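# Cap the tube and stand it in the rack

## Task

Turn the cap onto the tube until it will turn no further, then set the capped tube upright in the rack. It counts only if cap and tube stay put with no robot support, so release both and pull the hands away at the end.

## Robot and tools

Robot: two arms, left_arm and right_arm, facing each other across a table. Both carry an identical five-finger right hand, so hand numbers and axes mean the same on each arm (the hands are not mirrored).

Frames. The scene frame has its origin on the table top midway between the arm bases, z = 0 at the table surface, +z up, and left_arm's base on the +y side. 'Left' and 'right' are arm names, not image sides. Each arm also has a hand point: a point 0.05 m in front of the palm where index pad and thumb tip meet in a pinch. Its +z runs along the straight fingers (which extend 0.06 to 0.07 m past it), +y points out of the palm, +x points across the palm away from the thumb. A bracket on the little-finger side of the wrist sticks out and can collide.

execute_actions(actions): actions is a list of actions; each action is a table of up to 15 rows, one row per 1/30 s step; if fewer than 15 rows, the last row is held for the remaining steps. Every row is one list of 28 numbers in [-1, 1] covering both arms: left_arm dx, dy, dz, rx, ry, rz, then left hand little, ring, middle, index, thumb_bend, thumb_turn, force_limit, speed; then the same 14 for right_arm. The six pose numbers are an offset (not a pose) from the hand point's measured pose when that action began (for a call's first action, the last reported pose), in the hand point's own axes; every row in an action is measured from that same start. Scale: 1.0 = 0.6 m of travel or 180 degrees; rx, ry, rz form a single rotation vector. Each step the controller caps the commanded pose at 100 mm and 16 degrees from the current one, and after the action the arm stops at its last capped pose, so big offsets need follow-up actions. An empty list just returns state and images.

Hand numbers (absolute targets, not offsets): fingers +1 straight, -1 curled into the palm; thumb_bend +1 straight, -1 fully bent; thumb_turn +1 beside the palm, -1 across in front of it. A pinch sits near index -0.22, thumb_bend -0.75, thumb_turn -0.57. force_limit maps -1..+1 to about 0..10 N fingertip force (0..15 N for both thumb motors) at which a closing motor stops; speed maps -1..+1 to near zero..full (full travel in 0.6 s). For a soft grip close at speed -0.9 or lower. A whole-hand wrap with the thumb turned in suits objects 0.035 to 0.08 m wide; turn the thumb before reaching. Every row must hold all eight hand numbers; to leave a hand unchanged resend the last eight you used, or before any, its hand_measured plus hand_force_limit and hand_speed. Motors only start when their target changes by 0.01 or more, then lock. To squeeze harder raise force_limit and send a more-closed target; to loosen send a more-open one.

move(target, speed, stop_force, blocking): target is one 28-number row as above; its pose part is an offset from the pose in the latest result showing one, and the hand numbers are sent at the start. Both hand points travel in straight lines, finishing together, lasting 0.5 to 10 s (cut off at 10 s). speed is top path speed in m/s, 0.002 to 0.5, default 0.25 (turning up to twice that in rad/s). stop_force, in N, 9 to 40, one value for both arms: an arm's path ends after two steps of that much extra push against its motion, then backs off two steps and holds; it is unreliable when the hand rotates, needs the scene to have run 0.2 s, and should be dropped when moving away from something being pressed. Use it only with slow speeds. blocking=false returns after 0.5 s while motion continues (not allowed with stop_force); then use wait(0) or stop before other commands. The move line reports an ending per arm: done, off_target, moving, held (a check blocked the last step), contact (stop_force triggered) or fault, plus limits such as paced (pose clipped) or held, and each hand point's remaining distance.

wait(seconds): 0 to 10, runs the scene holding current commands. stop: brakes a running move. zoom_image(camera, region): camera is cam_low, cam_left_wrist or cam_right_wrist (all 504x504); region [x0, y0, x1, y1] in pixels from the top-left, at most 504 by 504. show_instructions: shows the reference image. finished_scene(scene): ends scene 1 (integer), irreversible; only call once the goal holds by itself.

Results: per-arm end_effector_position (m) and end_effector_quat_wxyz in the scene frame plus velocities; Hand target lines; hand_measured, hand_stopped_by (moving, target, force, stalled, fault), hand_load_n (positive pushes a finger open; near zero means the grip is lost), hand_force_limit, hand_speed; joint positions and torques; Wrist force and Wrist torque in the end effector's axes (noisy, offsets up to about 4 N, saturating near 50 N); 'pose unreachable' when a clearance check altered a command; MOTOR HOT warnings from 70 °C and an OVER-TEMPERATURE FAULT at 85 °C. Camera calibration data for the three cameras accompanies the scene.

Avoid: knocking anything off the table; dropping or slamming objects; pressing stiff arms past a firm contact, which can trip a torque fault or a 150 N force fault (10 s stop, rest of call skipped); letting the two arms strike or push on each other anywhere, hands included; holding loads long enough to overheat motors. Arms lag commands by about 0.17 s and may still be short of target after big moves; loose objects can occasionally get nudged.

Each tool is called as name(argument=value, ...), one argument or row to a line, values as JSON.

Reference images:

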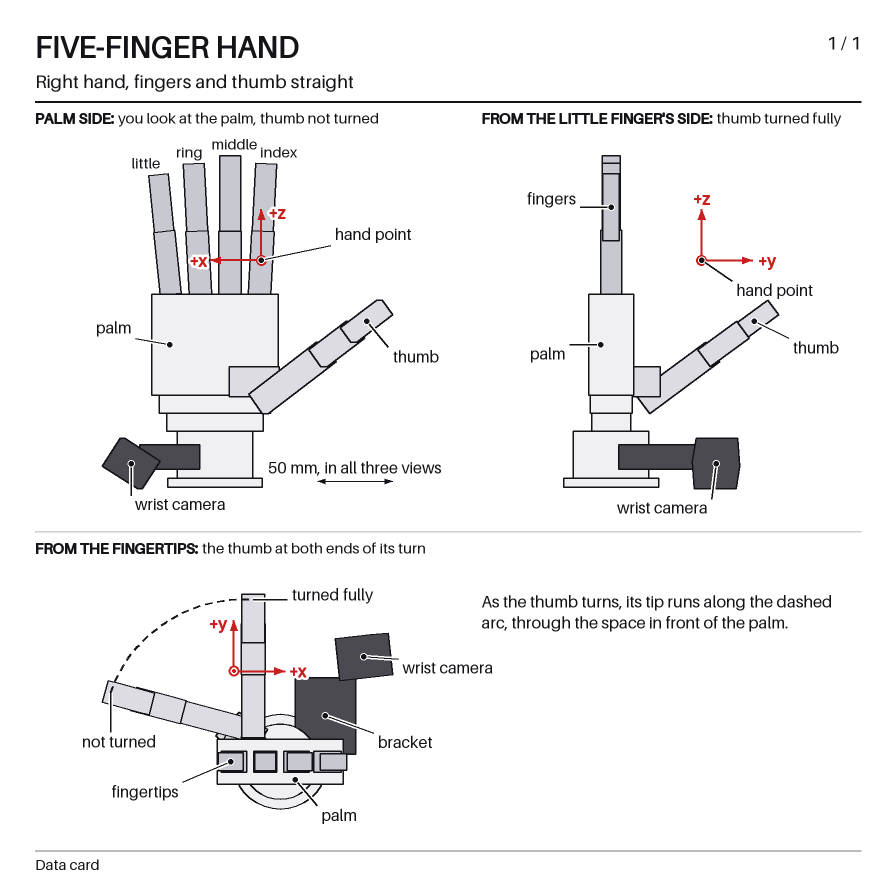

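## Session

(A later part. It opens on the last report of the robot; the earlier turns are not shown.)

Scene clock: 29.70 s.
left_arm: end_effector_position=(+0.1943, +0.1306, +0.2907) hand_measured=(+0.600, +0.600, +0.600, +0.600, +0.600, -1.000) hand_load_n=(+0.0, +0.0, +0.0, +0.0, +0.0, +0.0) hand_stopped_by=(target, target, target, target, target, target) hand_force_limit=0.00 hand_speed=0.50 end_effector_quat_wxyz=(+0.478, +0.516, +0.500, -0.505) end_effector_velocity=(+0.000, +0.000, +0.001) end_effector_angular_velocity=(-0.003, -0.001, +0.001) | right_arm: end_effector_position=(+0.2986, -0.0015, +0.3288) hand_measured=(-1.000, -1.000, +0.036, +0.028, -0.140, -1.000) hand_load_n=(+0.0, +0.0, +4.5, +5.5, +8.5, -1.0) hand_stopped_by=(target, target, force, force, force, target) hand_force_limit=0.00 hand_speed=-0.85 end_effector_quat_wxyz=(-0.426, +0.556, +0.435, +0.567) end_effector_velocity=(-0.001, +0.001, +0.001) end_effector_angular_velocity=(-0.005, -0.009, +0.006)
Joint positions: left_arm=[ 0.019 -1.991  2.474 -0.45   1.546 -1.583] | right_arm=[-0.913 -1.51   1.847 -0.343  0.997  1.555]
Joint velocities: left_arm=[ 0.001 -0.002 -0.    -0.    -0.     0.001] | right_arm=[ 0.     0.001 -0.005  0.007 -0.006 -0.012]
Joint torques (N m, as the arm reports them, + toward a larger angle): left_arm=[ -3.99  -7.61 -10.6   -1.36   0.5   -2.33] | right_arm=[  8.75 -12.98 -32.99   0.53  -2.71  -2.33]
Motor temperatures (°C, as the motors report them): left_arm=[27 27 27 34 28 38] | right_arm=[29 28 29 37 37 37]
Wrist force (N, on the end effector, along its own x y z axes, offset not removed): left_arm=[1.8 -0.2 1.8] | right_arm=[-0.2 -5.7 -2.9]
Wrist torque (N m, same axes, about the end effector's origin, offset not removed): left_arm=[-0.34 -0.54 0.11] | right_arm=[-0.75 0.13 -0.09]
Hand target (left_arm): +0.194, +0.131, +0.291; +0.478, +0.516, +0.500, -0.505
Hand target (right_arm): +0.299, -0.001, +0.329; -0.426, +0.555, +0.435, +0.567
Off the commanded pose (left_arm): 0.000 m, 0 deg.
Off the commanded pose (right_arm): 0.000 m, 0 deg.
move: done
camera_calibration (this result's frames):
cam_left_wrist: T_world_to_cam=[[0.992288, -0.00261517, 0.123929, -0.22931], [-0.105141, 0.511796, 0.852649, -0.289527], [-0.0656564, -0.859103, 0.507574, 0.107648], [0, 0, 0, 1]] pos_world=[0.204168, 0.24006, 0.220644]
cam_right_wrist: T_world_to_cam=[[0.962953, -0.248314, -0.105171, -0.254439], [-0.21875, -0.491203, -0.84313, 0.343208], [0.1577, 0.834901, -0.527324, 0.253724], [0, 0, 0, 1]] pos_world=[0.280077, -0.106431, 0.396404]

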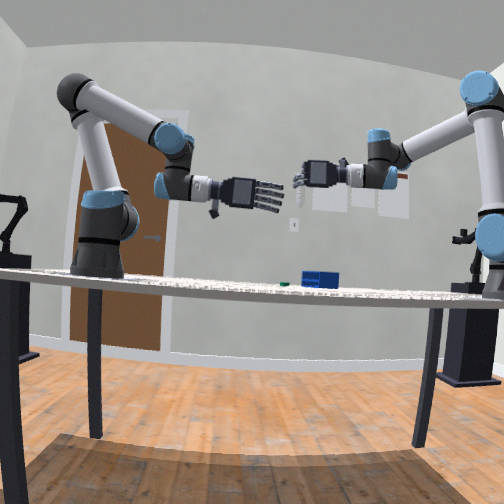

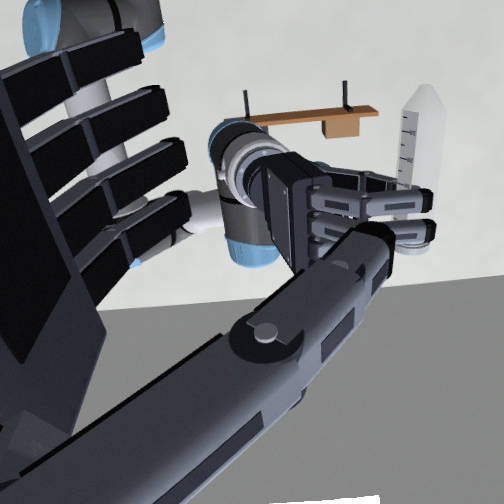

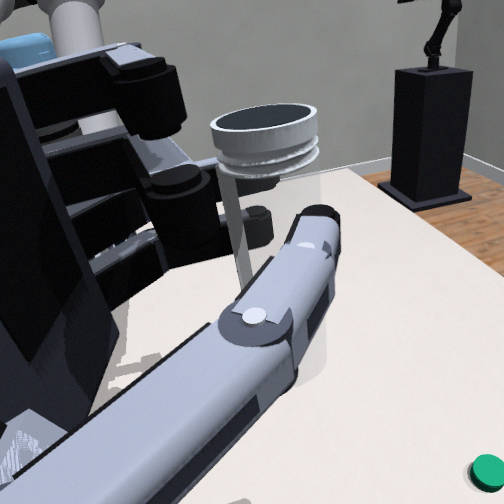

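move(
  target=[-0.023,0.18,0.058,0,-0.0105,0,0.8,0.8,0.8,0.8,0.6,-1,0,0.5, 0,0,0,0,0,0,-1,-1,-0.3,-0.3,-0.15,-1,0,-0.85],
  speed=0.15,
)

move(
  target=[0,0.006,0.11,0,0,0,0.8,0.8,0.8,0.8,0.6,-1,0,0.5, 0,0,0,0,0,0,-1,-1,-0.3,-0.3,-0.15,-1,0,-0.85],
  speed=0.04,
  stop_force=10,
)

zoom_image(
  camera="cam_low",
  region=[240,140,360,240],
)

Scene clock: 31.37 s.
left_arm: end_effector_position=(+0.3008, +0.0910, +0.3023) hand_measured=(+0.800, +0.800, +0.800, +0.800, +0.600, -1.000) hand_load_n=(+0.0, +0.0, +0.0, +0.0, +0.0, +0.0) hand_stopped_by=(target, target, target, target, target, target) hand_force_limit=0.00 hand_speed=0.50 end_effector_quat_wxyz=(+0.487, +0.508, +0.492, -0.513) end_effector_velocity=(+0.001, -0.002, +0.001) end_effector_angular_velocity=(-0.001, -0.001, -0.005) | right_arm: end_effector_position=(+0.2986, -0.0015, +0.3288) hand_measured=(-1.000, -1.000, +0.036, +0.028, -0.140, -1.000) hand_load_n=(+0.0, +0.0, +4.5, +5.5, +8.5, -1.0) hand_stopped_by=(target, target, force, force, force, target) hand_force_limit=0.00 hand_speed=-0.85 end_effector_quat_wxyz=(-0.426, +0.556, +0.435, +0.567) end_effector_velocity=(-0.000, -0.000, +0.001) end_effector_angular_velocity=(+0.000, -0.001, +0.000)
Joint positions: left_arm=[ 0.456 -1.669  2.245 -0.576  1.982 -1.58 ] | right_arm=[-0.913 -1.51   1.847 -0.343  0.997  1.555]
Joint velocities: left_arm=[ 0.004  0.005 -0.006 -0.     0.009  0.001] | right_arm=[-0.    -0.001 -0.    -0.    -0.    -0.001]
Joint torques (N m, as the arm reports them, + toward a larger angle): left_arm=[ 10.95  -2.48 -32.35  -3.47   1.77  -2.6 ] | right_arm=[  8.41 -32.05  -9.83  -3.06   2.9    2.26]
Motor temperatures (°C, as the motors report them): left_arm=[27 27 27 34 28 38] | right_arm=[29 28 29 37 37 37]
Wrist force (N, on the end effector, along its own x y z axes, offset not removed): left_arm=[0.8 -0.7 2.2] | right_arm=[1.6 -4.3 0.3]
Wrist torque (N m, same axes, about the end effector's origin, offset not removed): left_arm=[-0.50 -0.36 -0.10] | right_arm=[-0.65 -0.08 0.04]
Hand target (left_arm): +0.301, +0.091, +0.302; +0.487, +0.508, +0.492, -0.513
Hand target (right_arm): +0.299, -0.001, +0.329; -0.426, +0.556, +0.435, +0.567
Off the commanded pose (left_arm): 0.000 m, 0 deg.
Off the commanded pose (right_arm): 0.000 m, 0 deg.
move: done
camera_calibration (this result's frames):
cam_left_wrist: T_world_to_cam=[[0.992216, 0.00203379, 0.124515, -0.337148], [-0.105946, 0.539273, 0.83544, -0.265024], [-0.0654483, -0.842129, 0.535291, 0.0647535], [0, 0, 0, 1]] pos_world=[0.310684, 0.198137, 0.228729]
cam_right_wrist: T_world_to_cam=[[0.962953, -0.248313, -0.105177, -0.254438], [-0.218756, -0.491211, -0.843123, 0.343202], [0.157695, 0.834896, -0.527333, 0.253723], [0, 0, 0, 1]] pos_world=[0.280079, -0.106428, 0.396397]

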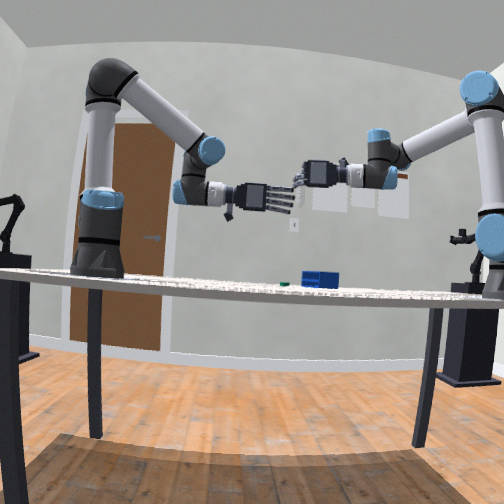

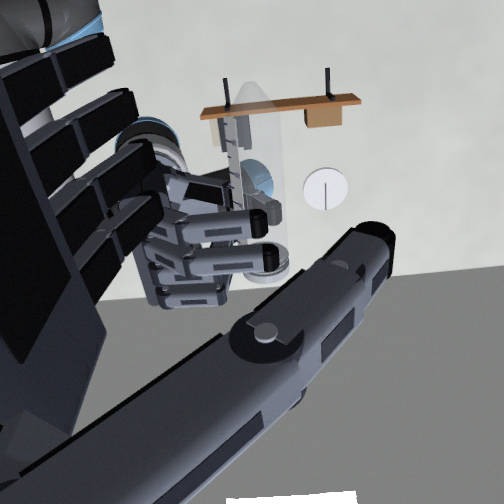

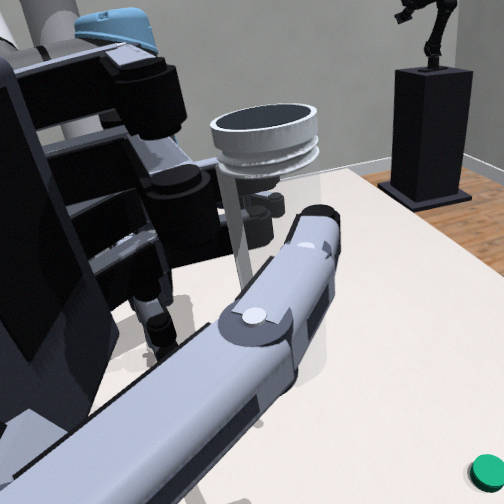

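Scene clock: 33.43 s.
left_arm: end_effector_position=(+0.3017, +0.0251, +0.3021) hand_measured=(+0.800, +0.800, +0.800, +0.800, +0.600, -1.000) hand_load_n=(+0.0, +0.0, +0.0, +0.0, +0.0, +0.0) hand_stopped_by=(target, target, target, target, target, target) hand_force_limit=0.00 hand_speed=0.50 end_effector_quat_wxyz=(+0.487, +0.508, +0.492, -0.513) end_effector_velocity=(+0.001, -0.002, -0.001) end_effector_angular_velocity=(+0.001, +0.000, +0.001) | right_arm: end_effector_position=(+0.2986, -0.0015, +0.3288) hand_measured=(-1.000, -1.000, +0.036, +0.028, -0.140, -1.000) hand_load_n=(+0.0, +0.0, +4.5, +5.5, +8.5, -1.0) hand_stopped_by=(target, target, force, force, force, target) hand_force_limit=0.00 hand_speed=-0.85 end_effector_quat_wxyz=(-0.426, +0.556, +0.435, +0.567) end_effector_velocity=(-0.000, -0.000, -0.000) end_effector_angular_velocity=(-0.000, +0.002, +0.000)
Joint positions: left_arm=[ 0.389 -1.54   2.122 -0.582  1.915 -1.58 ] | right_arm=[-0.913 -1.51   1.847 -0.343  0.997  1.555]
Joint velocities: left_arm=[-0.001  0.005 -0.004  0.    -0.001  0.   ] | right_arm=[-0.    -0.     0.     0.001 -0.     0.001]
Joint torques (N m, as the arm reports them, + toward a larger angle): left_arm=[ -9.81  -9.58 -33.92   0.36  -1.56  -2.62] | right_arm=[  8.03 -29.65  -9.85  -3.02   2.97   2.17]
Motor temperatures (°C, as the motors report them): left_arm=[27 27 27 34 28 38] | right_arm=[29 28 29 37 37 37]
Wrist force (N, on the end effector, along its own x y z axes, offset not removed): left_arm=[0.4 -1.1 1.0] | right_arm=[-5.2 -3.1 -1.2]
Wrist torque (N m, same axes, about the end effector's origin, offset not removed): left_arm=[-0.51 -0.34 -0.13] | right_arm=[-0.26 0.94 -0.63]
Hand target (left_arm): +0.302, +0.025, +0.302; +0.487, +0.508, +0.492, -0.513
Hand target (right_arm): +0.299, -0.001, +0.329; -0.426, +0.556, +0.435, +0.567
Off the commanded pose (left_arm): 0.000 m, 0 deg.
Off the commanded pose (right_arm): 0.000 m, 0 deg.
move: done
camera_calibration (this result's frames):
cam_left_wrist: T_world_to_cam=[[0.992251, 0.00204513, 0.12423, -0.337768], [-0.105706, 0.53936, 0.835414, -0.229251], [-0.0652964, -0.842073, 0.535397, 0.0093522], [0, 0, 0, 1]] pos_world=[0.311528, 0.132215, 0.228473]
cam_right_wrist: T_world_to_cam=[[0.962953, -0.248313, -0.105175, -0.254438], [-0.218754, -0.491209, -0.843126, 0.343204], [0.157696, 0.834898, -0.52733, 0.253723], [0, 0, 0, 1]] pos_world=[0.280078, -0.106429, 0.396399]

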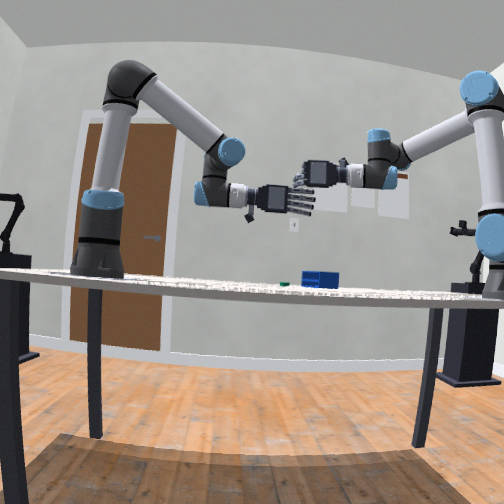

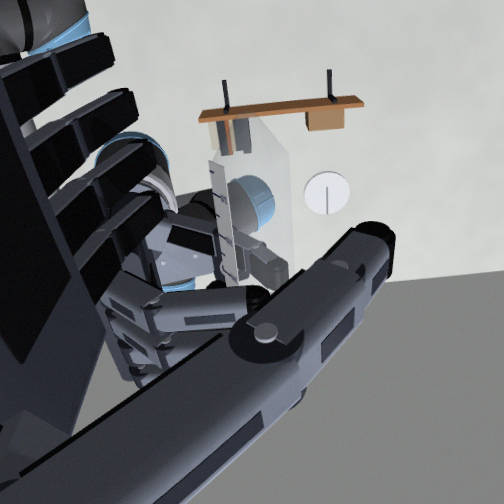

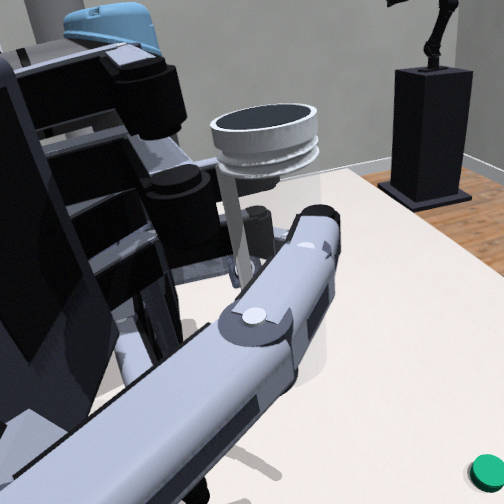

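Region (240, 140, 360, 240) of cam_low's 504x504 image, scaled by 4.200, with more detail than that image has.

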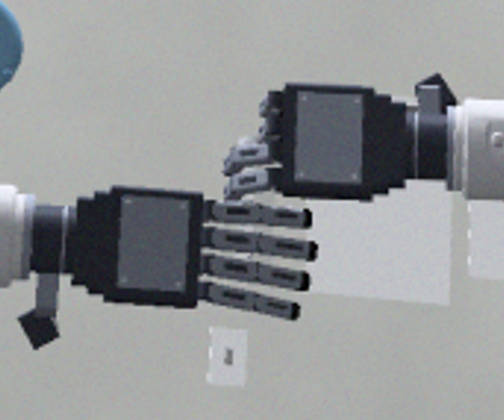

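move(
  target=[0.003,0.022,0.053,0,0,0,0.8,0.8,0.6,0.6,0.6,-1,0,0.5, 0,0,0,0,0,0,-1,-1,-0.3,-0.3,-0.15,-1,0,-0.85],
  speed=0.02,
  stop_force=10,
)

move(
  target=[0,0,0,0,0,0,0.8,0.8,-0.8,-0.8,-0.8,-1,-0.5,-0.8, 0,0,0,0,0,0,-1,-1,-0.3,-0.3,-0.15,-1,0,-0.85],
)

Scene clock: 35.67 s.
left_arm: end_effector_position=(+0.3135, -0.0070, +0.3000) hand_measured=(+0.800, +0.800, +0.600, +0.600, +0.600, -1.000) hand_load_n=(+0.0, +0.0, +0.0, +0.0, +0.0, +0.0) hand_stopped_by=(target, target, target, target, target, target) hand_force_limit=0.00 hand_speed=0.50 end_effector_quat_wxyz=(+0.487, +0.508, +0.492, -0.513) end_effector_velocity=(+0.001, -0.002, -0.001) end_effector_angular_velocity=(+0.002, +0.001, +0.001) | right_arm: end_effector_position=(+0.2986, -0.0015, +0.3288) hand_measured=(-1.000, -1.000, +0.036, +0.028, -0.140, -1.000) hand_load_n=(+0.0, +0.0, +4.5, +5.5, +8.5, -1.0) hand_stopped_by=(target, target, force, force, force, target) hand_force_limit=0.00 hand_speed=-0.85 end_effector_quat_wxyz=(-0.426, +0.556, +0.435, +0.567) end_effector_velocity=(+0.000, -0.000, +0.000) end_effector_angular_velocity=(-0.001, -0.002, -0.000)
Joint positions: left_arm=[ 0.393 -1.458  2.039 -0.581  1.92  -1.58 ] | right_arm=[-0.913 -1.51   1.847 -0.343  0.997  1.555]
Joint velocities: left_arm=[ 0.001  0.008 -0.006  0.     0.001  0.   ] | right_arm=[-0.    -0.001  0.     0.001 -0.    -0.002]
Joint torques (N m, as the arm reports them, + toward a larger angle): left_arm=[ 11.84 -14.74 -31.39   0.53   1.64  -1.77] | right_arm=[  8.53 -29.78  -9.89  -3.     2.89   2.14]
Motor temperatures (°C, as the motors report them): left_arm=[27 27 27 34 28 38] | right_arm=[29 28 29 37 37 37]
Wrist force (N, on the end effector, along its own x y z axes, offset not removed): left_arm=[0.2 0.0 1.7] | right_arm=[-2.0 5.2 -3.7]
Wrist torque (N m, same axes, about the end effector's origin, offset not removed): left_arm=[-0.28 -0.26 -0.03] | right_arm=[0.98 0.57 0.08]
Hand target (left_arm): +0.314, -0.007, +0.300; +0.487, +0.508, +0.492, -0.513
Hand target (right_arm): +0.299, -0.001, +0.329; -0.426, +0.556, +0.435, +0.567
Off the commanded pose (left_arm): 0.000 m, 0 deg.
Off the commanded pose (right_arm): 0.000 m, 0 deg.
move: done
camera_calibration (this result's frames):
cam_left_wrist: T_world_to_cam=[[0.992252, 0.00205272, 0.124228, -0.349144], [-0.105708, 0.539358, 0.835415, -0.209031], [-0.0652886, -0.842074, 0.535396, -0.0158135], [0, 0, 0, 1]] pos_world=[0.32331, 0.100143, 0.226468]
cam_right_wrist: T_world_to_cam=[[0.962953, -0.248313, -0.105176, -0.254438], [-0.218754, -0.491209, -0.843125, 0.343204], [0.157696, 0.834898, -0.527331, 0.253723], [0, 0, 0, 1]] pos_world=[0.280078, -0.106429, 0.396399]

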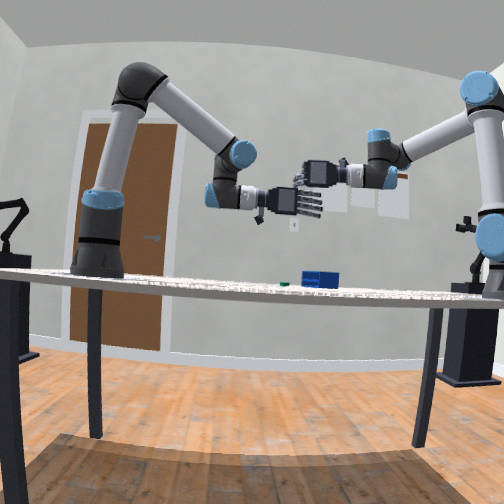

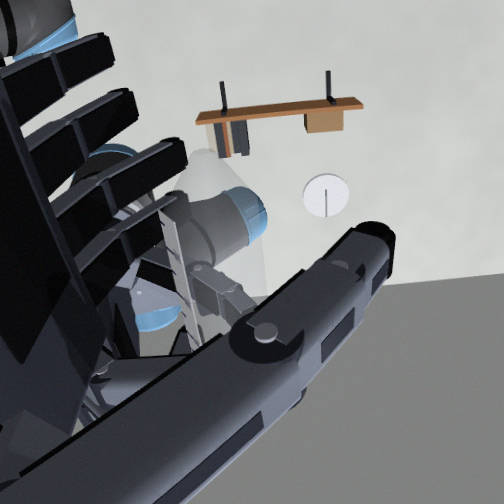

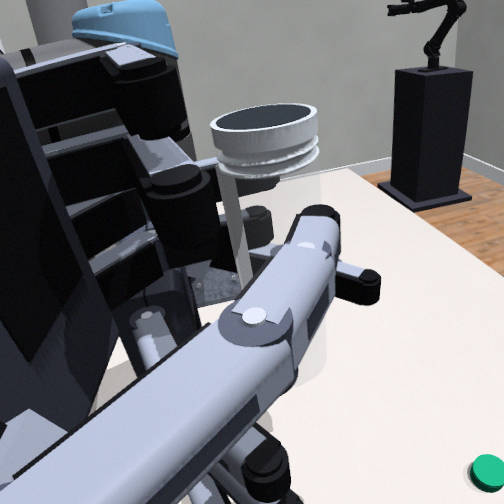

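Scene clock: 40.23 s.
left_arm: end_effector_position=(+0.3135, -0.0070, +0.3000) hand_measured=(+0.800, +0.800, -0.120, -0.098, -0.306, -1.000) hand_load_n=(+0.0, +0.0, +4.0, +0.5, +3.5, +0.0) hand_stopped_by=(target, target, force, force, force, target) hand_force_limit=-0.50 hand_speed=-0.80 end_effector_quat_wxyz=(+0.487, +0.508, +0.492, -0.513) end_effector_velocity=(-0.000, +0.000, +0.001) end_effector_angular_velocity=(-0.001, -0.001, -0.000) | right_arm: end_effector_position=(+0.2986, -0.0015, +0.3288) hand_measured=(-1.000, -1.000, +0.036, +0.028, -0.140, -1.000) hand_load_n=(+0.0, +0.0, +4.0, +9.0, +8.0, +1.5) hand_stopped_by=(target, target, force, force, force, target) hand_force_limit=0.00 hand_speed=-0.85 end_effector_quat_wxyz=(-0.426, +0.556, +0.435, +0.567) end_effector_velocity=(-0.000, +0.000, -0.000) end_effector_angular_velocity=(-0.000, -0.000, +0.001)
Joint positions: left_arm=[ 0.393 -1.458  2.039 -0.581  1.92  -1.58 ] | right_arm=[-0.913 -1.51   1.847 -0.343  0.997  1.555]
Joint velocities: left_arm=[ 0.    -0.001 -0.     0.     0.     0.001] | right_arm=[ 0.     0.    -0.     0.    -0.001 -0.001]
Joint torques (N m, as the arm reports them, + toward a larger angle): left_arm=[ -2.72 -34.69 -12.83  -3.59  -1.86  -1.84] | right_arm=[ -2.63 -29.5   -9.88   1.61   2.76   2.06]
Motor temperatures (°C, as the motors report them): left_arm=[27 27 27 34 28 38] | right_arm=[29 28 29 37 37 37]
Wrist force (N, on the end effector, along its own x y z axes, offset not removed): left_arm=[5.0 -0.2 5.8] | right_arm=[3.0 -2.2 4.4]
Wrist torque (N m, same axes, about the end effector's origin, offset not removed): left_arm=[-0.43 -0.56 0.08] | right_arm=[-0.06 0.42 0.32]
Hand target (left_arm): +0.313, -0.007, +0.300; +0.487, +0.508, +0.492, -0.513
Hand target (right_arm): +0.299, -0.001, +0.329; -0.426, +0.556, +0.435, +0.567
Off the commanded pose (left_arm): 0.000 m, 0 deg.
Off the commanded pose (right_arm): 0.000 m, 0 deg.
move: done
camera_calibration (this result's frames):
cam_left_wrist: T_world_to_cam=[[0.992252, 0.00207419, 0.124226, -0.349153], [-0.105719, 0.539351, 0.835418, -0.209028], [-0.0652689, -0.842078, 0.535391, -0.0158106], [0, 0, 0, 1]] pos_world=[0.323318, 0.10015, 0.226465]
cam_right_wrist: T_world_to_cam=[[0.962954, -0.248306, -0.105181, -0.254431], [-0.218756, -0.491216, -0.843121, 0.3432], [0.157685, 0.834896, -0.527337, 0.253727], [0, 0, 0, 1]] pos_world=[0.280073, -0.106427, 0.396398]

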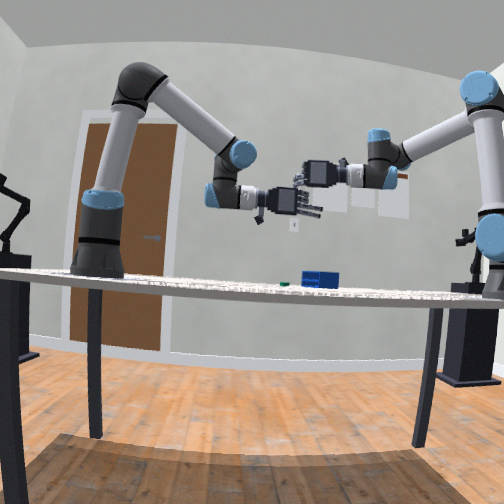

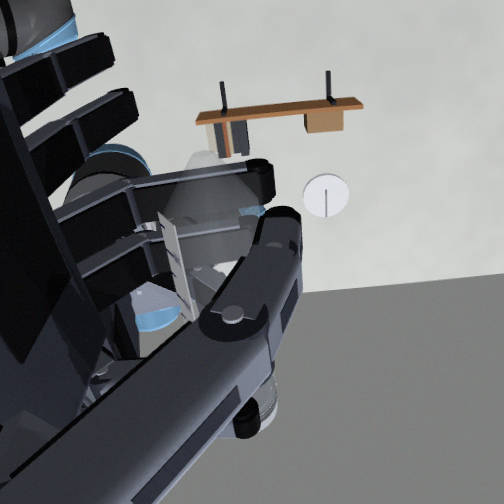

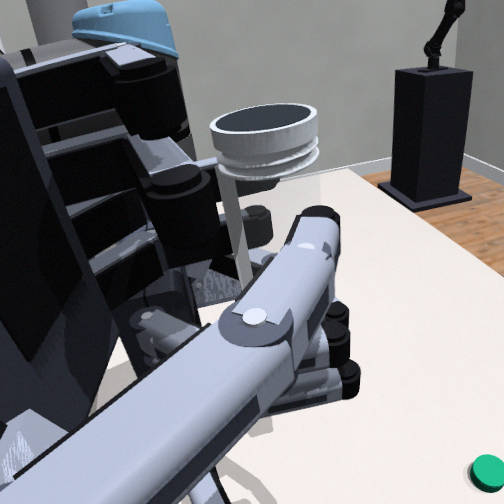

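move(
  target=[0,0,0,0,0,0,0.8,0.8,-0.8,-0.9,-0.9,-1,0.2,-0.9, 0,0,0,0,0,0,-1,-1,-0.3,-0.3,-0.15,-1,0,-0.85],
)

move(
  target=[0,0,0,0,0,0,0.8,0.8,-0.8,-0.9,-0.9,-1,0.2,-0.9, 0,0,0,0,0,0,-1,-1,0.3,0.3,0.2,-1,0,-0.6],
)

move(
  target=[0,0,0,0,0,0,0.8,0.8,-0.8,-0.9,-0.9,-1,0.2,-0.9, 0.035,0,0,0,0,0,-1,-1,0.3,0.3,0.2,-1,0,-0.6],
  speed=0.04,
)

Scene clock: 41.20 s.
left_arm: end_effector_position=(+0.3135, -0.0070, +0.3000) hand_measured=(+0.800, +0.800, -0.120, -0.112, -0.342, -1.000) hand_load_n=(+0.0, +0.0, +3.5, +6.5, +8.5, -0.5) hand_stopped_by=(target, target, force, force, force, target) hand_force_limit=0.20 hand_speed=-0.90 end_effector_quat_wxyz=(+0.487, +0.508, +0.492, -0.513) end_effector_velocity=(+0.000, +0.000, +0.000) end_effector_angular_velocity=(-0.000, -0.001, +0.000) | right_arm: end_effector_position=(+0.2986, -0.0015, +0.3288) hand_measured=(-1.000, -1.000, +0.036, +0.028, -0.140, -1.000) hand_load_n=(+0.0, +0.0, +4.5, +9.5, +7.5, +1.5) hand_stopped_by=(target, target, force, force, force, target) hand_force_limit=0.00 hand_speed=-0.85 end_effector_quat_wxyz=(-0.426, +0.556, +0.435, +0.567) end_effector_velocity=(-0.000, +0.000, -0.000) end_effector_angular_velocity=(+0.000, +0.002, -0.000)
Joint positions: left_arm=[ 0.393 -1.458  2.039 -0.581  1.92  -1.58 ] | right_arm=[-0.913 -1.51   1.847 -0.343  0.997  1.555]
Joint velocities: left_arm=[ 0.    -0.     0.    -0.     0.     0.001] | right_arm=[ 0.    -0.     0.     0.     0.001  0.002]
Joint torques (N m, as the arm reports them, + toward a larger angle): left_arm=[ -3.15 -33.85 -13.94  -3.5   -1.82  -1.6 ] | right_arm=[ -3.74 -29.78  -9.77   1.31   2.68   2.17]
Motor temperatures (°C, as the motors report them): left_arm=[27 27 27 34 28 38] | right_arm=[29 28 29 37 37 37]
Wrist force (N, on the end effector, along its own x y z axes, offset not removed): left_arm=[3.5 -0.7 8.0] | right_arm=[4.3 -4.3 6.5]
Wrist torque (N m, same axes, about the end effector's origin, offset not removed): left_arm=[-0.56 -0.25 0.06] | right_arm=[-0.45 0.10 0.09]
Hand target (left_arm): +0.313, -0.007, +0.300; +0.487, +0.508, +0.492, -0.513
Hand target (right_arm): +0.299, -0.001, +0.329; -0.426, +0.556, +0.435, +0.567
Off the commanded pose (left_arm): 0.000 m, 0 deg.
Off the commanded pose (right_arm): 0.000 m, 0 deg.
move: done
camera_calibration (this result's frames):
cam_left_wrist: T_world_to_cam=[[0.992252, 0.00207442, 0.124227, -0.349153], [-0.105719, 0.539351, 0.835418, -0.209028], [-0.0652688, -0.842078, 0.535392, -0.0158109], [0, 0, 0, 1]] pos_world=[0.323318, 0.10015, 0.226465]
cam_right_wrist: T_world_to_cam=[[0.962954, -0.248306, -0.105181, -0.254431], [-0.218756, -0.491216, -0.843121, 0.3432], [0.157685, 0.834896, -0.527337, 0.253727], [0, 0, 0, 1]] pos_world=[0.280073, -0.106427, 0.396398]

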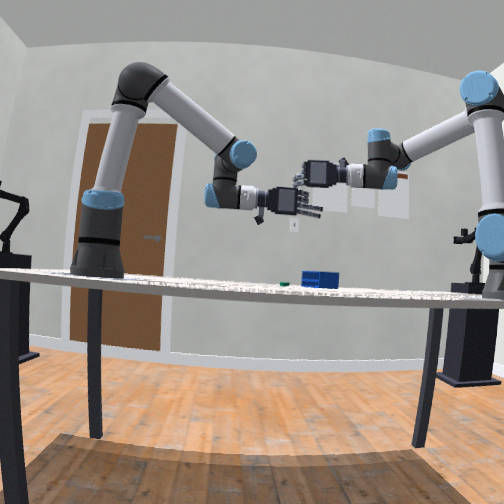

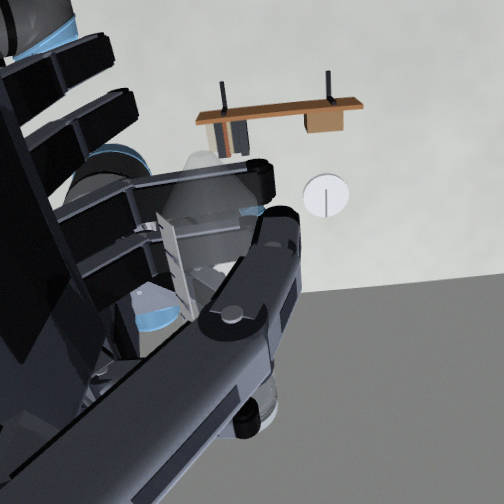

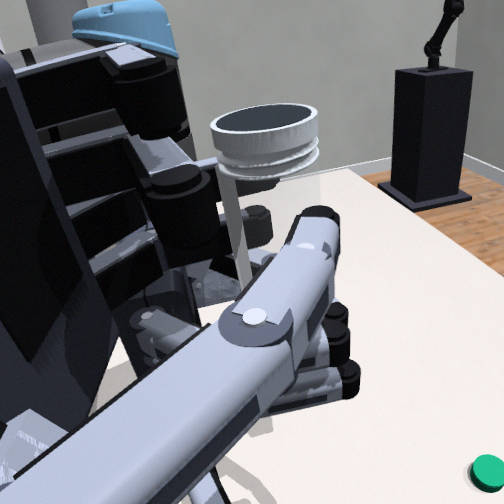

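Scene clock: 42.30 s.
left_arm: end_effector_position=(+0.3135, -0.0070, +0.3000) hand_measured=(+0.800, +0.800, -0.120, -0.114, -0.348, -1.000) hand_load_n=(+0.0, +0.0, +0.0, +0.0, +0.0, +0.0) hand_stopped_by=(target, target, force, force, force, target) hand_force_limit=0.20 hand_speed=-0.90 end_effector_quat_wxyz=(+0.487, +0.508, +0.492, -0.513) end_effector_velocity=(+0.000, -0.000, -0.000) end_effector_angular_velocity=(+0.001, +0.001, +0.000) | right_arm: end_effector_position=(+0.2986, -0.0015, +0.3288) hand_measured=(-1.000, -1.000, +0.300, +0.300, +0.200, -1.000) hand_load_n=(+0.0, +0.0, +0.0, +0.0, +0.0, +0.0) hand_stopped_by=(target, target, target, target, target, target) hand_force_limit=0.00 hand_speed=-0.60 end_effector_quat_wxyz=(-0.426, +0.556, +0.435, +0.567) end_effector_velocity=(-0.000, +0.000, +0.000) end_effector_angular_velocity=(+0.000, -0.001, +0.001)
Joint positions: left_arm=[ 0.393 -1.458  2.039 -0.581  1.92  -1.58 ] | right_arm=[-0.913 -1.51   1.847 -0.343  0.997  1.555]
Joint velocities: left_arm=[ 0.     0.001 -0.    -0.     0.    -0.001] | right_arm=[ 0.     0.     0.    -0.001 -0.001 -0.   ]
Joint torques (N m, as the arm reports them, + toward a larger angle): left_arm=[ -3.03 -32.88 -12.27  -3.04  -1.6   -1.67] | right_arm=[ -3.45 -29.7  -10.36  -3.05   2.83   2.19]
Motor temperatures (°C, as the motors report them): left_arm=[27 27 27 34 28 38] | right_arm=[29 28 29 37 37 37]
Wrist force (N, on the end effector, along its own x y z axes, offset not removed): left_arm=[1.2 -1.2 1.1] | right_arm=[0.8 -1.0 -0.9]
Wrist torque (N m, same axes, about the end effector's origin, offset not removed): left_arm=[-0.53 -0.42 -0.01] | right_arm=[-0.20 0.22 0.03]
Hand target (left_arm): +0.313, -0.007, +0.300; +0.487, +0.508, +0.492, -0.513
Hand target (right_arm): +0.299, -0.001, +0.329; -0.426, +0.556, +0.435, +0.567
Off the commanded pose (left_arm): 0.000 m, 0 deg.
Off the commanded pose (right_arm): 0.000 m, 0 deg.
move: done
camera_calibration (this result's frames):
cam_left_wrist: T_world_to_cam=[[0.992251, 0.00207622, 0.124229, -0.349154], [-0.105722, 0.539358, 0.835414, -0.209029], [-0.0652694, -0.842074, 0.535398, -0.0158144], [0, 0, 0, 1]] pos_world=[0.323318, 0.10015, 0.226468]
cam_right_wrist: T_world_to_cam=[[0.962954, -0.248306, -0.105182, -0.25443], [-0.218757, -0.491218, -0.843119, 0.343199], [0.157684, 0.834895, -0.527339, 0.253728], [0, 0, 0, 1]] pos_world=[0.280073, -0.106427, 0.396397]

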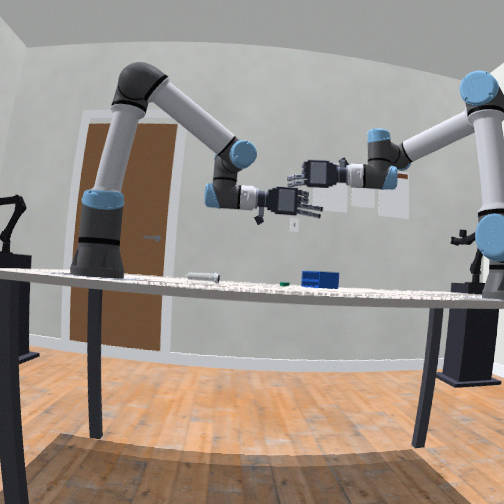

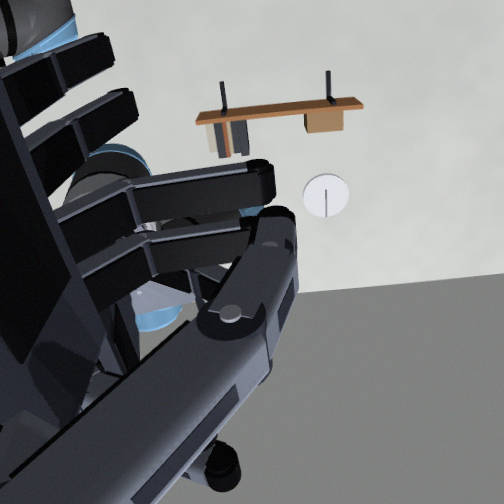

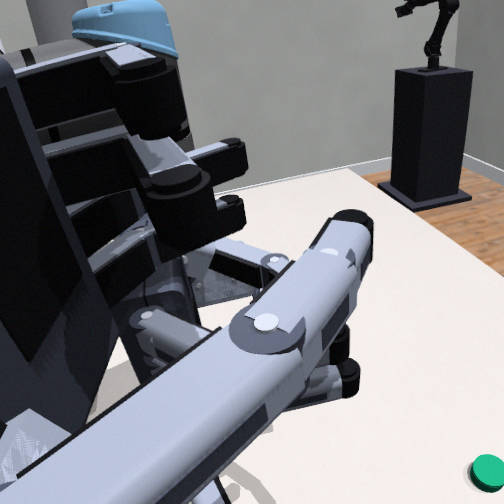

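Scene clock: 43.20 s.
left_arm: end_effector_position=(+0.3135, -0.0070, +0.3000) hand_measured=(+0.800, +0.800, -0.120, -0.114, -0.348, -1.000) hand_load_n=(+0.0, +0.0, +0.0, +0.0, +0.0, +0.0) hand_stopped_by=(target, target, force, force, force, target) hand_force_limit=0.20 hand_speed=-0.90 end_effector_quat_wxyz=(+0.487, +0.508, +0.492, -0.513) end_effector_velocity=(+0.000, -0.000, +0.000) end_effector_angular_velocity=(-0.001, -0.001, +0.000) | right_arm: end_effector_position=(+0.2982, -0.0015, +0.3495) hand_measured=(-1.000, -1.000, +0.300, +0.300, +0.200, -1.000) hand_load_n=(+0.0, +0.0, +0.0, +0.0, +0.0, +0.0) hand_stopped_by=(target, target, target, target, target, target) hand_force_limit=0.00 hand_speed=-0.60 end_effector_quat_wxyz=(-0.426, +0.556, +0.435, +0.567) end_effector_velocity=(-0.000, +0.000, +0.002) end_effector_angular_velocity=(-0.001, -0.001, +0.000)
Joint positions: left_arm=[ 0.393 -1.458  2.039 -0.581  1.92  -1.58 ] | right_arm=[-0.912 -1.525  1.808 -0.288  0.997  1.555]
Joint velocities: left_arm=[ 0.    -0.    -0.    -0.     0.     0.001] | right_arm=[ 0.    -0.002 -0.005  0.007 -0.    -0.001]
Joint torques (N m, as the arm reports them, + toward a larger angle): left_arm=[ -4.04 -33.02 -11.92  -2.94  -1.68  -1.87] | right_arm=[  9.3  -31.29 -32.55   0.81   2.83  -0.75]
Motor temperatures (°C, as the motors report them): left_arm=[27 27 27 34 28 38] | right_arm=[29 28 29 37 37 37]
Wrist force (N, on the end effector, along its own x y z axes, offset not removed): left_arm=[0.4 -2.2 1.2] | right_arm=[-1.0 -2.6 5.6]
Wrist torque (N m, same axes, about the end effector's origin, offset not removed): left_arm=[-0.66 -0.32 -0.09] | right_arm=[-0.57 0.18 0.05]
Hand target (left_arm): +0.313, -0.007, +0.300; +0.487, +0.508, +0.492, -0.513
Hand target (right_arm): +0.298, -0.001, +0.350; -0.426, +0.556, +0.435, +0.567
Off the commanded pose (left_arm): 0.000 m, 0 deg.
Off the commanded pose (right_arm): 0.000 m, 0 deg.
move: done
camera_calibration (this result's frames):
cam_left_wrist: T_world_to_cam=[[0.992251, 0.00207615, 0.124229, -0.349154], [-0.105722, 0.539358, 0.835414, -0.209029], [-0.0652695, -0.842074, 0.535398, -0.0158144], [0, 0, 0, 1]] pos_world=[0.323318, 0.10015, 0.226468]
cam_right_wrist: T_world_to_cam=[[0.962943, -0.248297, -0.105306, -0.25183], [-0.218848, -0.49115, -0.843135, 0.360656], [0.157627, 0.834937, -0.527289, 0.264722], [0, 0, 0, 1]] pos_world=[0.279699, -0.106418, 0.417148]

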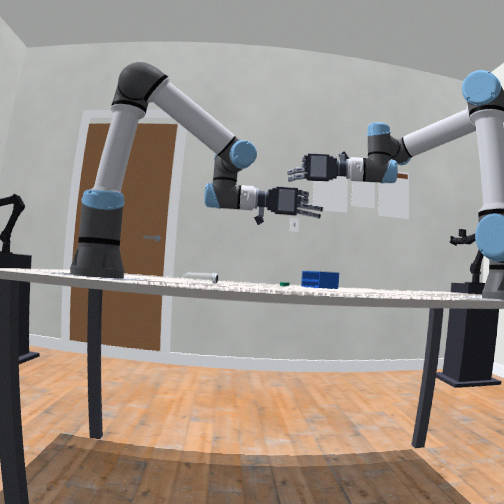

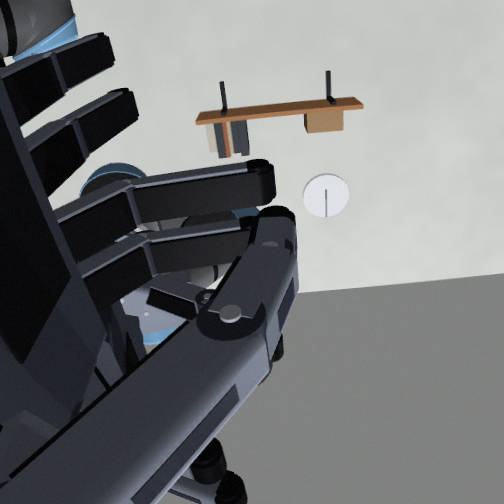

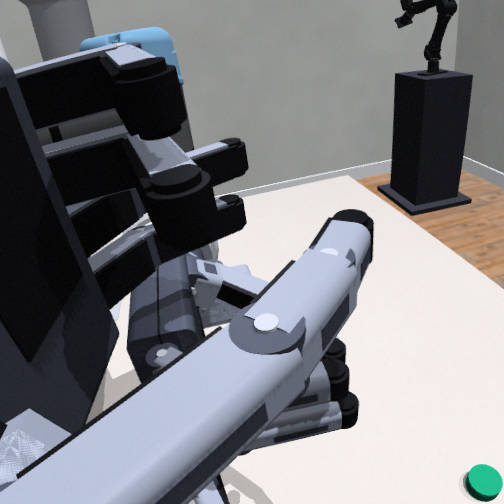

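move(
  target=[0,-0.25,-0.15,0,0,0,0.3,0.3,0.3,0.3,0,-1,0,0.5, 0,0.1,0,0,0,0,-1,-1,1,1,1,1,0,0.5],
)

Scene clock: 44.77 s.
left_arm: end_effector_position=(+0.1674, +0.0890, +0.3015) hand_measured=(+0.300, +0.300, +0.300, +0.300, +0.000, -1.000) hand_load_n=(+0.0, +0.0, +0.0, +0.0, +0.0, +0.0) hand_stopped_by=(target, target, target, target, target, target) hand_force_limit=0.00 hand_speed=0.50 end_effector_quat_wxyz=(+0.486, +0.508, +0.492, -0.514) end_effector_velocity=(-0.002, +0.001, +0.001) end_effector_angular_velocity=(+0.000, +0.000, +0.007) | right_arm: end_effector_position=(+0.3561, -0.0171, +0.3506) hand_measured=(-1.000, -1.000, +1.000, +1.000, +1.000, +1.000) hand_load_n=(+0.0, +0.0, +0.0, +0.0, +0.0, +0.0) hand_stopped_by=(target, target, target, target, target, target) hand_force_limit=0.00 hand_speed=0.50 end_effector_quat_wxyz=(-0.426, +0.556, +0.435, +0.567) end_effector_velocity=(+0.000, -0.000, -0.000) end_effector_angular_velocity=(-0.001, +0.002, -0.000)
Joint positions: left_arm=[-0.097 -1.909  2.422 -0.513  1.431 -1.583] | right_arm=[-1.032 -1.481  1.757 -0.283  0.878  1.555]
Joint velocities: left_arm=[-0.019 -0.009  0.003  0.006 -0.026 -0.   ] | right_arm=[-0.001  0.    -0.     0.002 -0.     0.   ]
Joint torques (N m, as the arm reports them, + toward a larger angle): left_arm=[ -9.34 -16.64 -10.25   0.57  -1.91  -2.79] | right_arm=[ -9.52 -14.88 -32.89   0.63  -2.56   1.53]
Motor temperatures (°C, as the motors report them): left_arm=[27 27 27 34 28 38] | right_arm=[29 28 29 37 37 37]
Wrist force (N, on the end effector, along its own x y z axes, offset not removed): left_arm=[0.7 0.0 2.5] | right_arm=[0.3 0.4 -0.5]
Wrist torque (N m, same axes, about the end effector's origin, offset not removed): left_arm=[-0.43 -0.39 0.01] | right_arm=[0.19 0.14 0.22]
Hand target (left_arm): +0.167, +0.089, +0.302; +0.486, +0.508, +0.492, -0.513
Hand target (right_arm): +0.356, -0.017, +0.351; -0.426, +0.556, +0.435, +0.567
Off the commanded pose (left_arm): 0.000 m, 0 deg.
Off the commanded pose (right_arm): 0.000 m, 0 deg.
move: done
camera_calibration (this result's frames):
cam_left_wrist: T_world_to_cam=[[0.992512, 0.00131678, 0.122143, -0.203897], [-0.103538, 0.539627, 0.835513, -0.277891], [-0.0648113, -0.841903, 0.535723, 0.0545063], [0, 0, 0, 1]] pos_world=[0.177131, 0.196115, 0.227886]
cam_right_wrist: T_world_to_cam=[[0.962951, -0.248316, -0.105192, -0.311413], [-0.218777, -0.491248, -0.843097, 0.366498], [0.157679, 0.834874, -0.527373, 0.269158], [0, 0, 0, 1]] pos_world=[0.337616, -0.122001, 0.418182]

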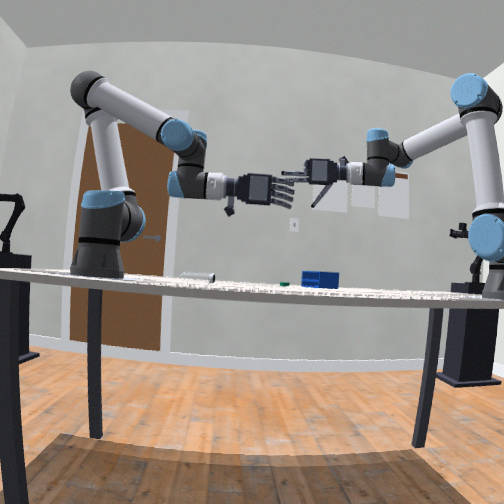

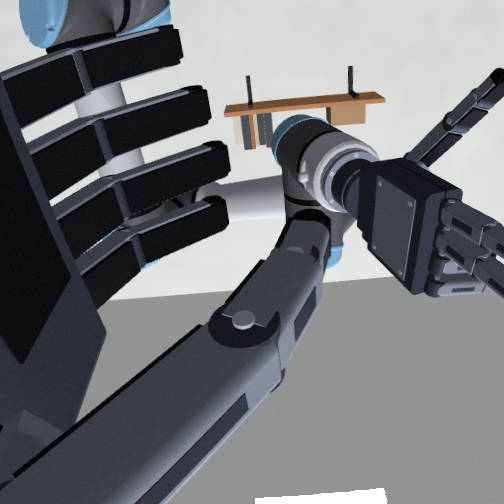

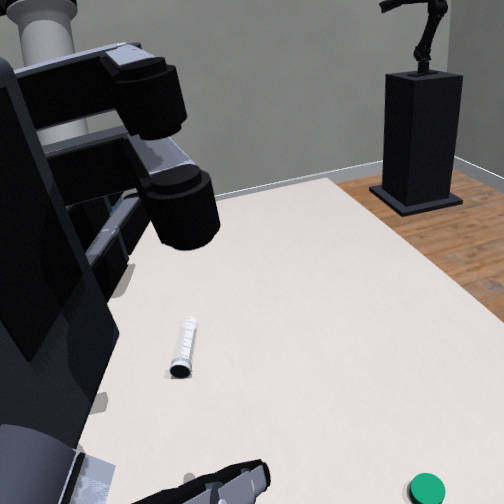

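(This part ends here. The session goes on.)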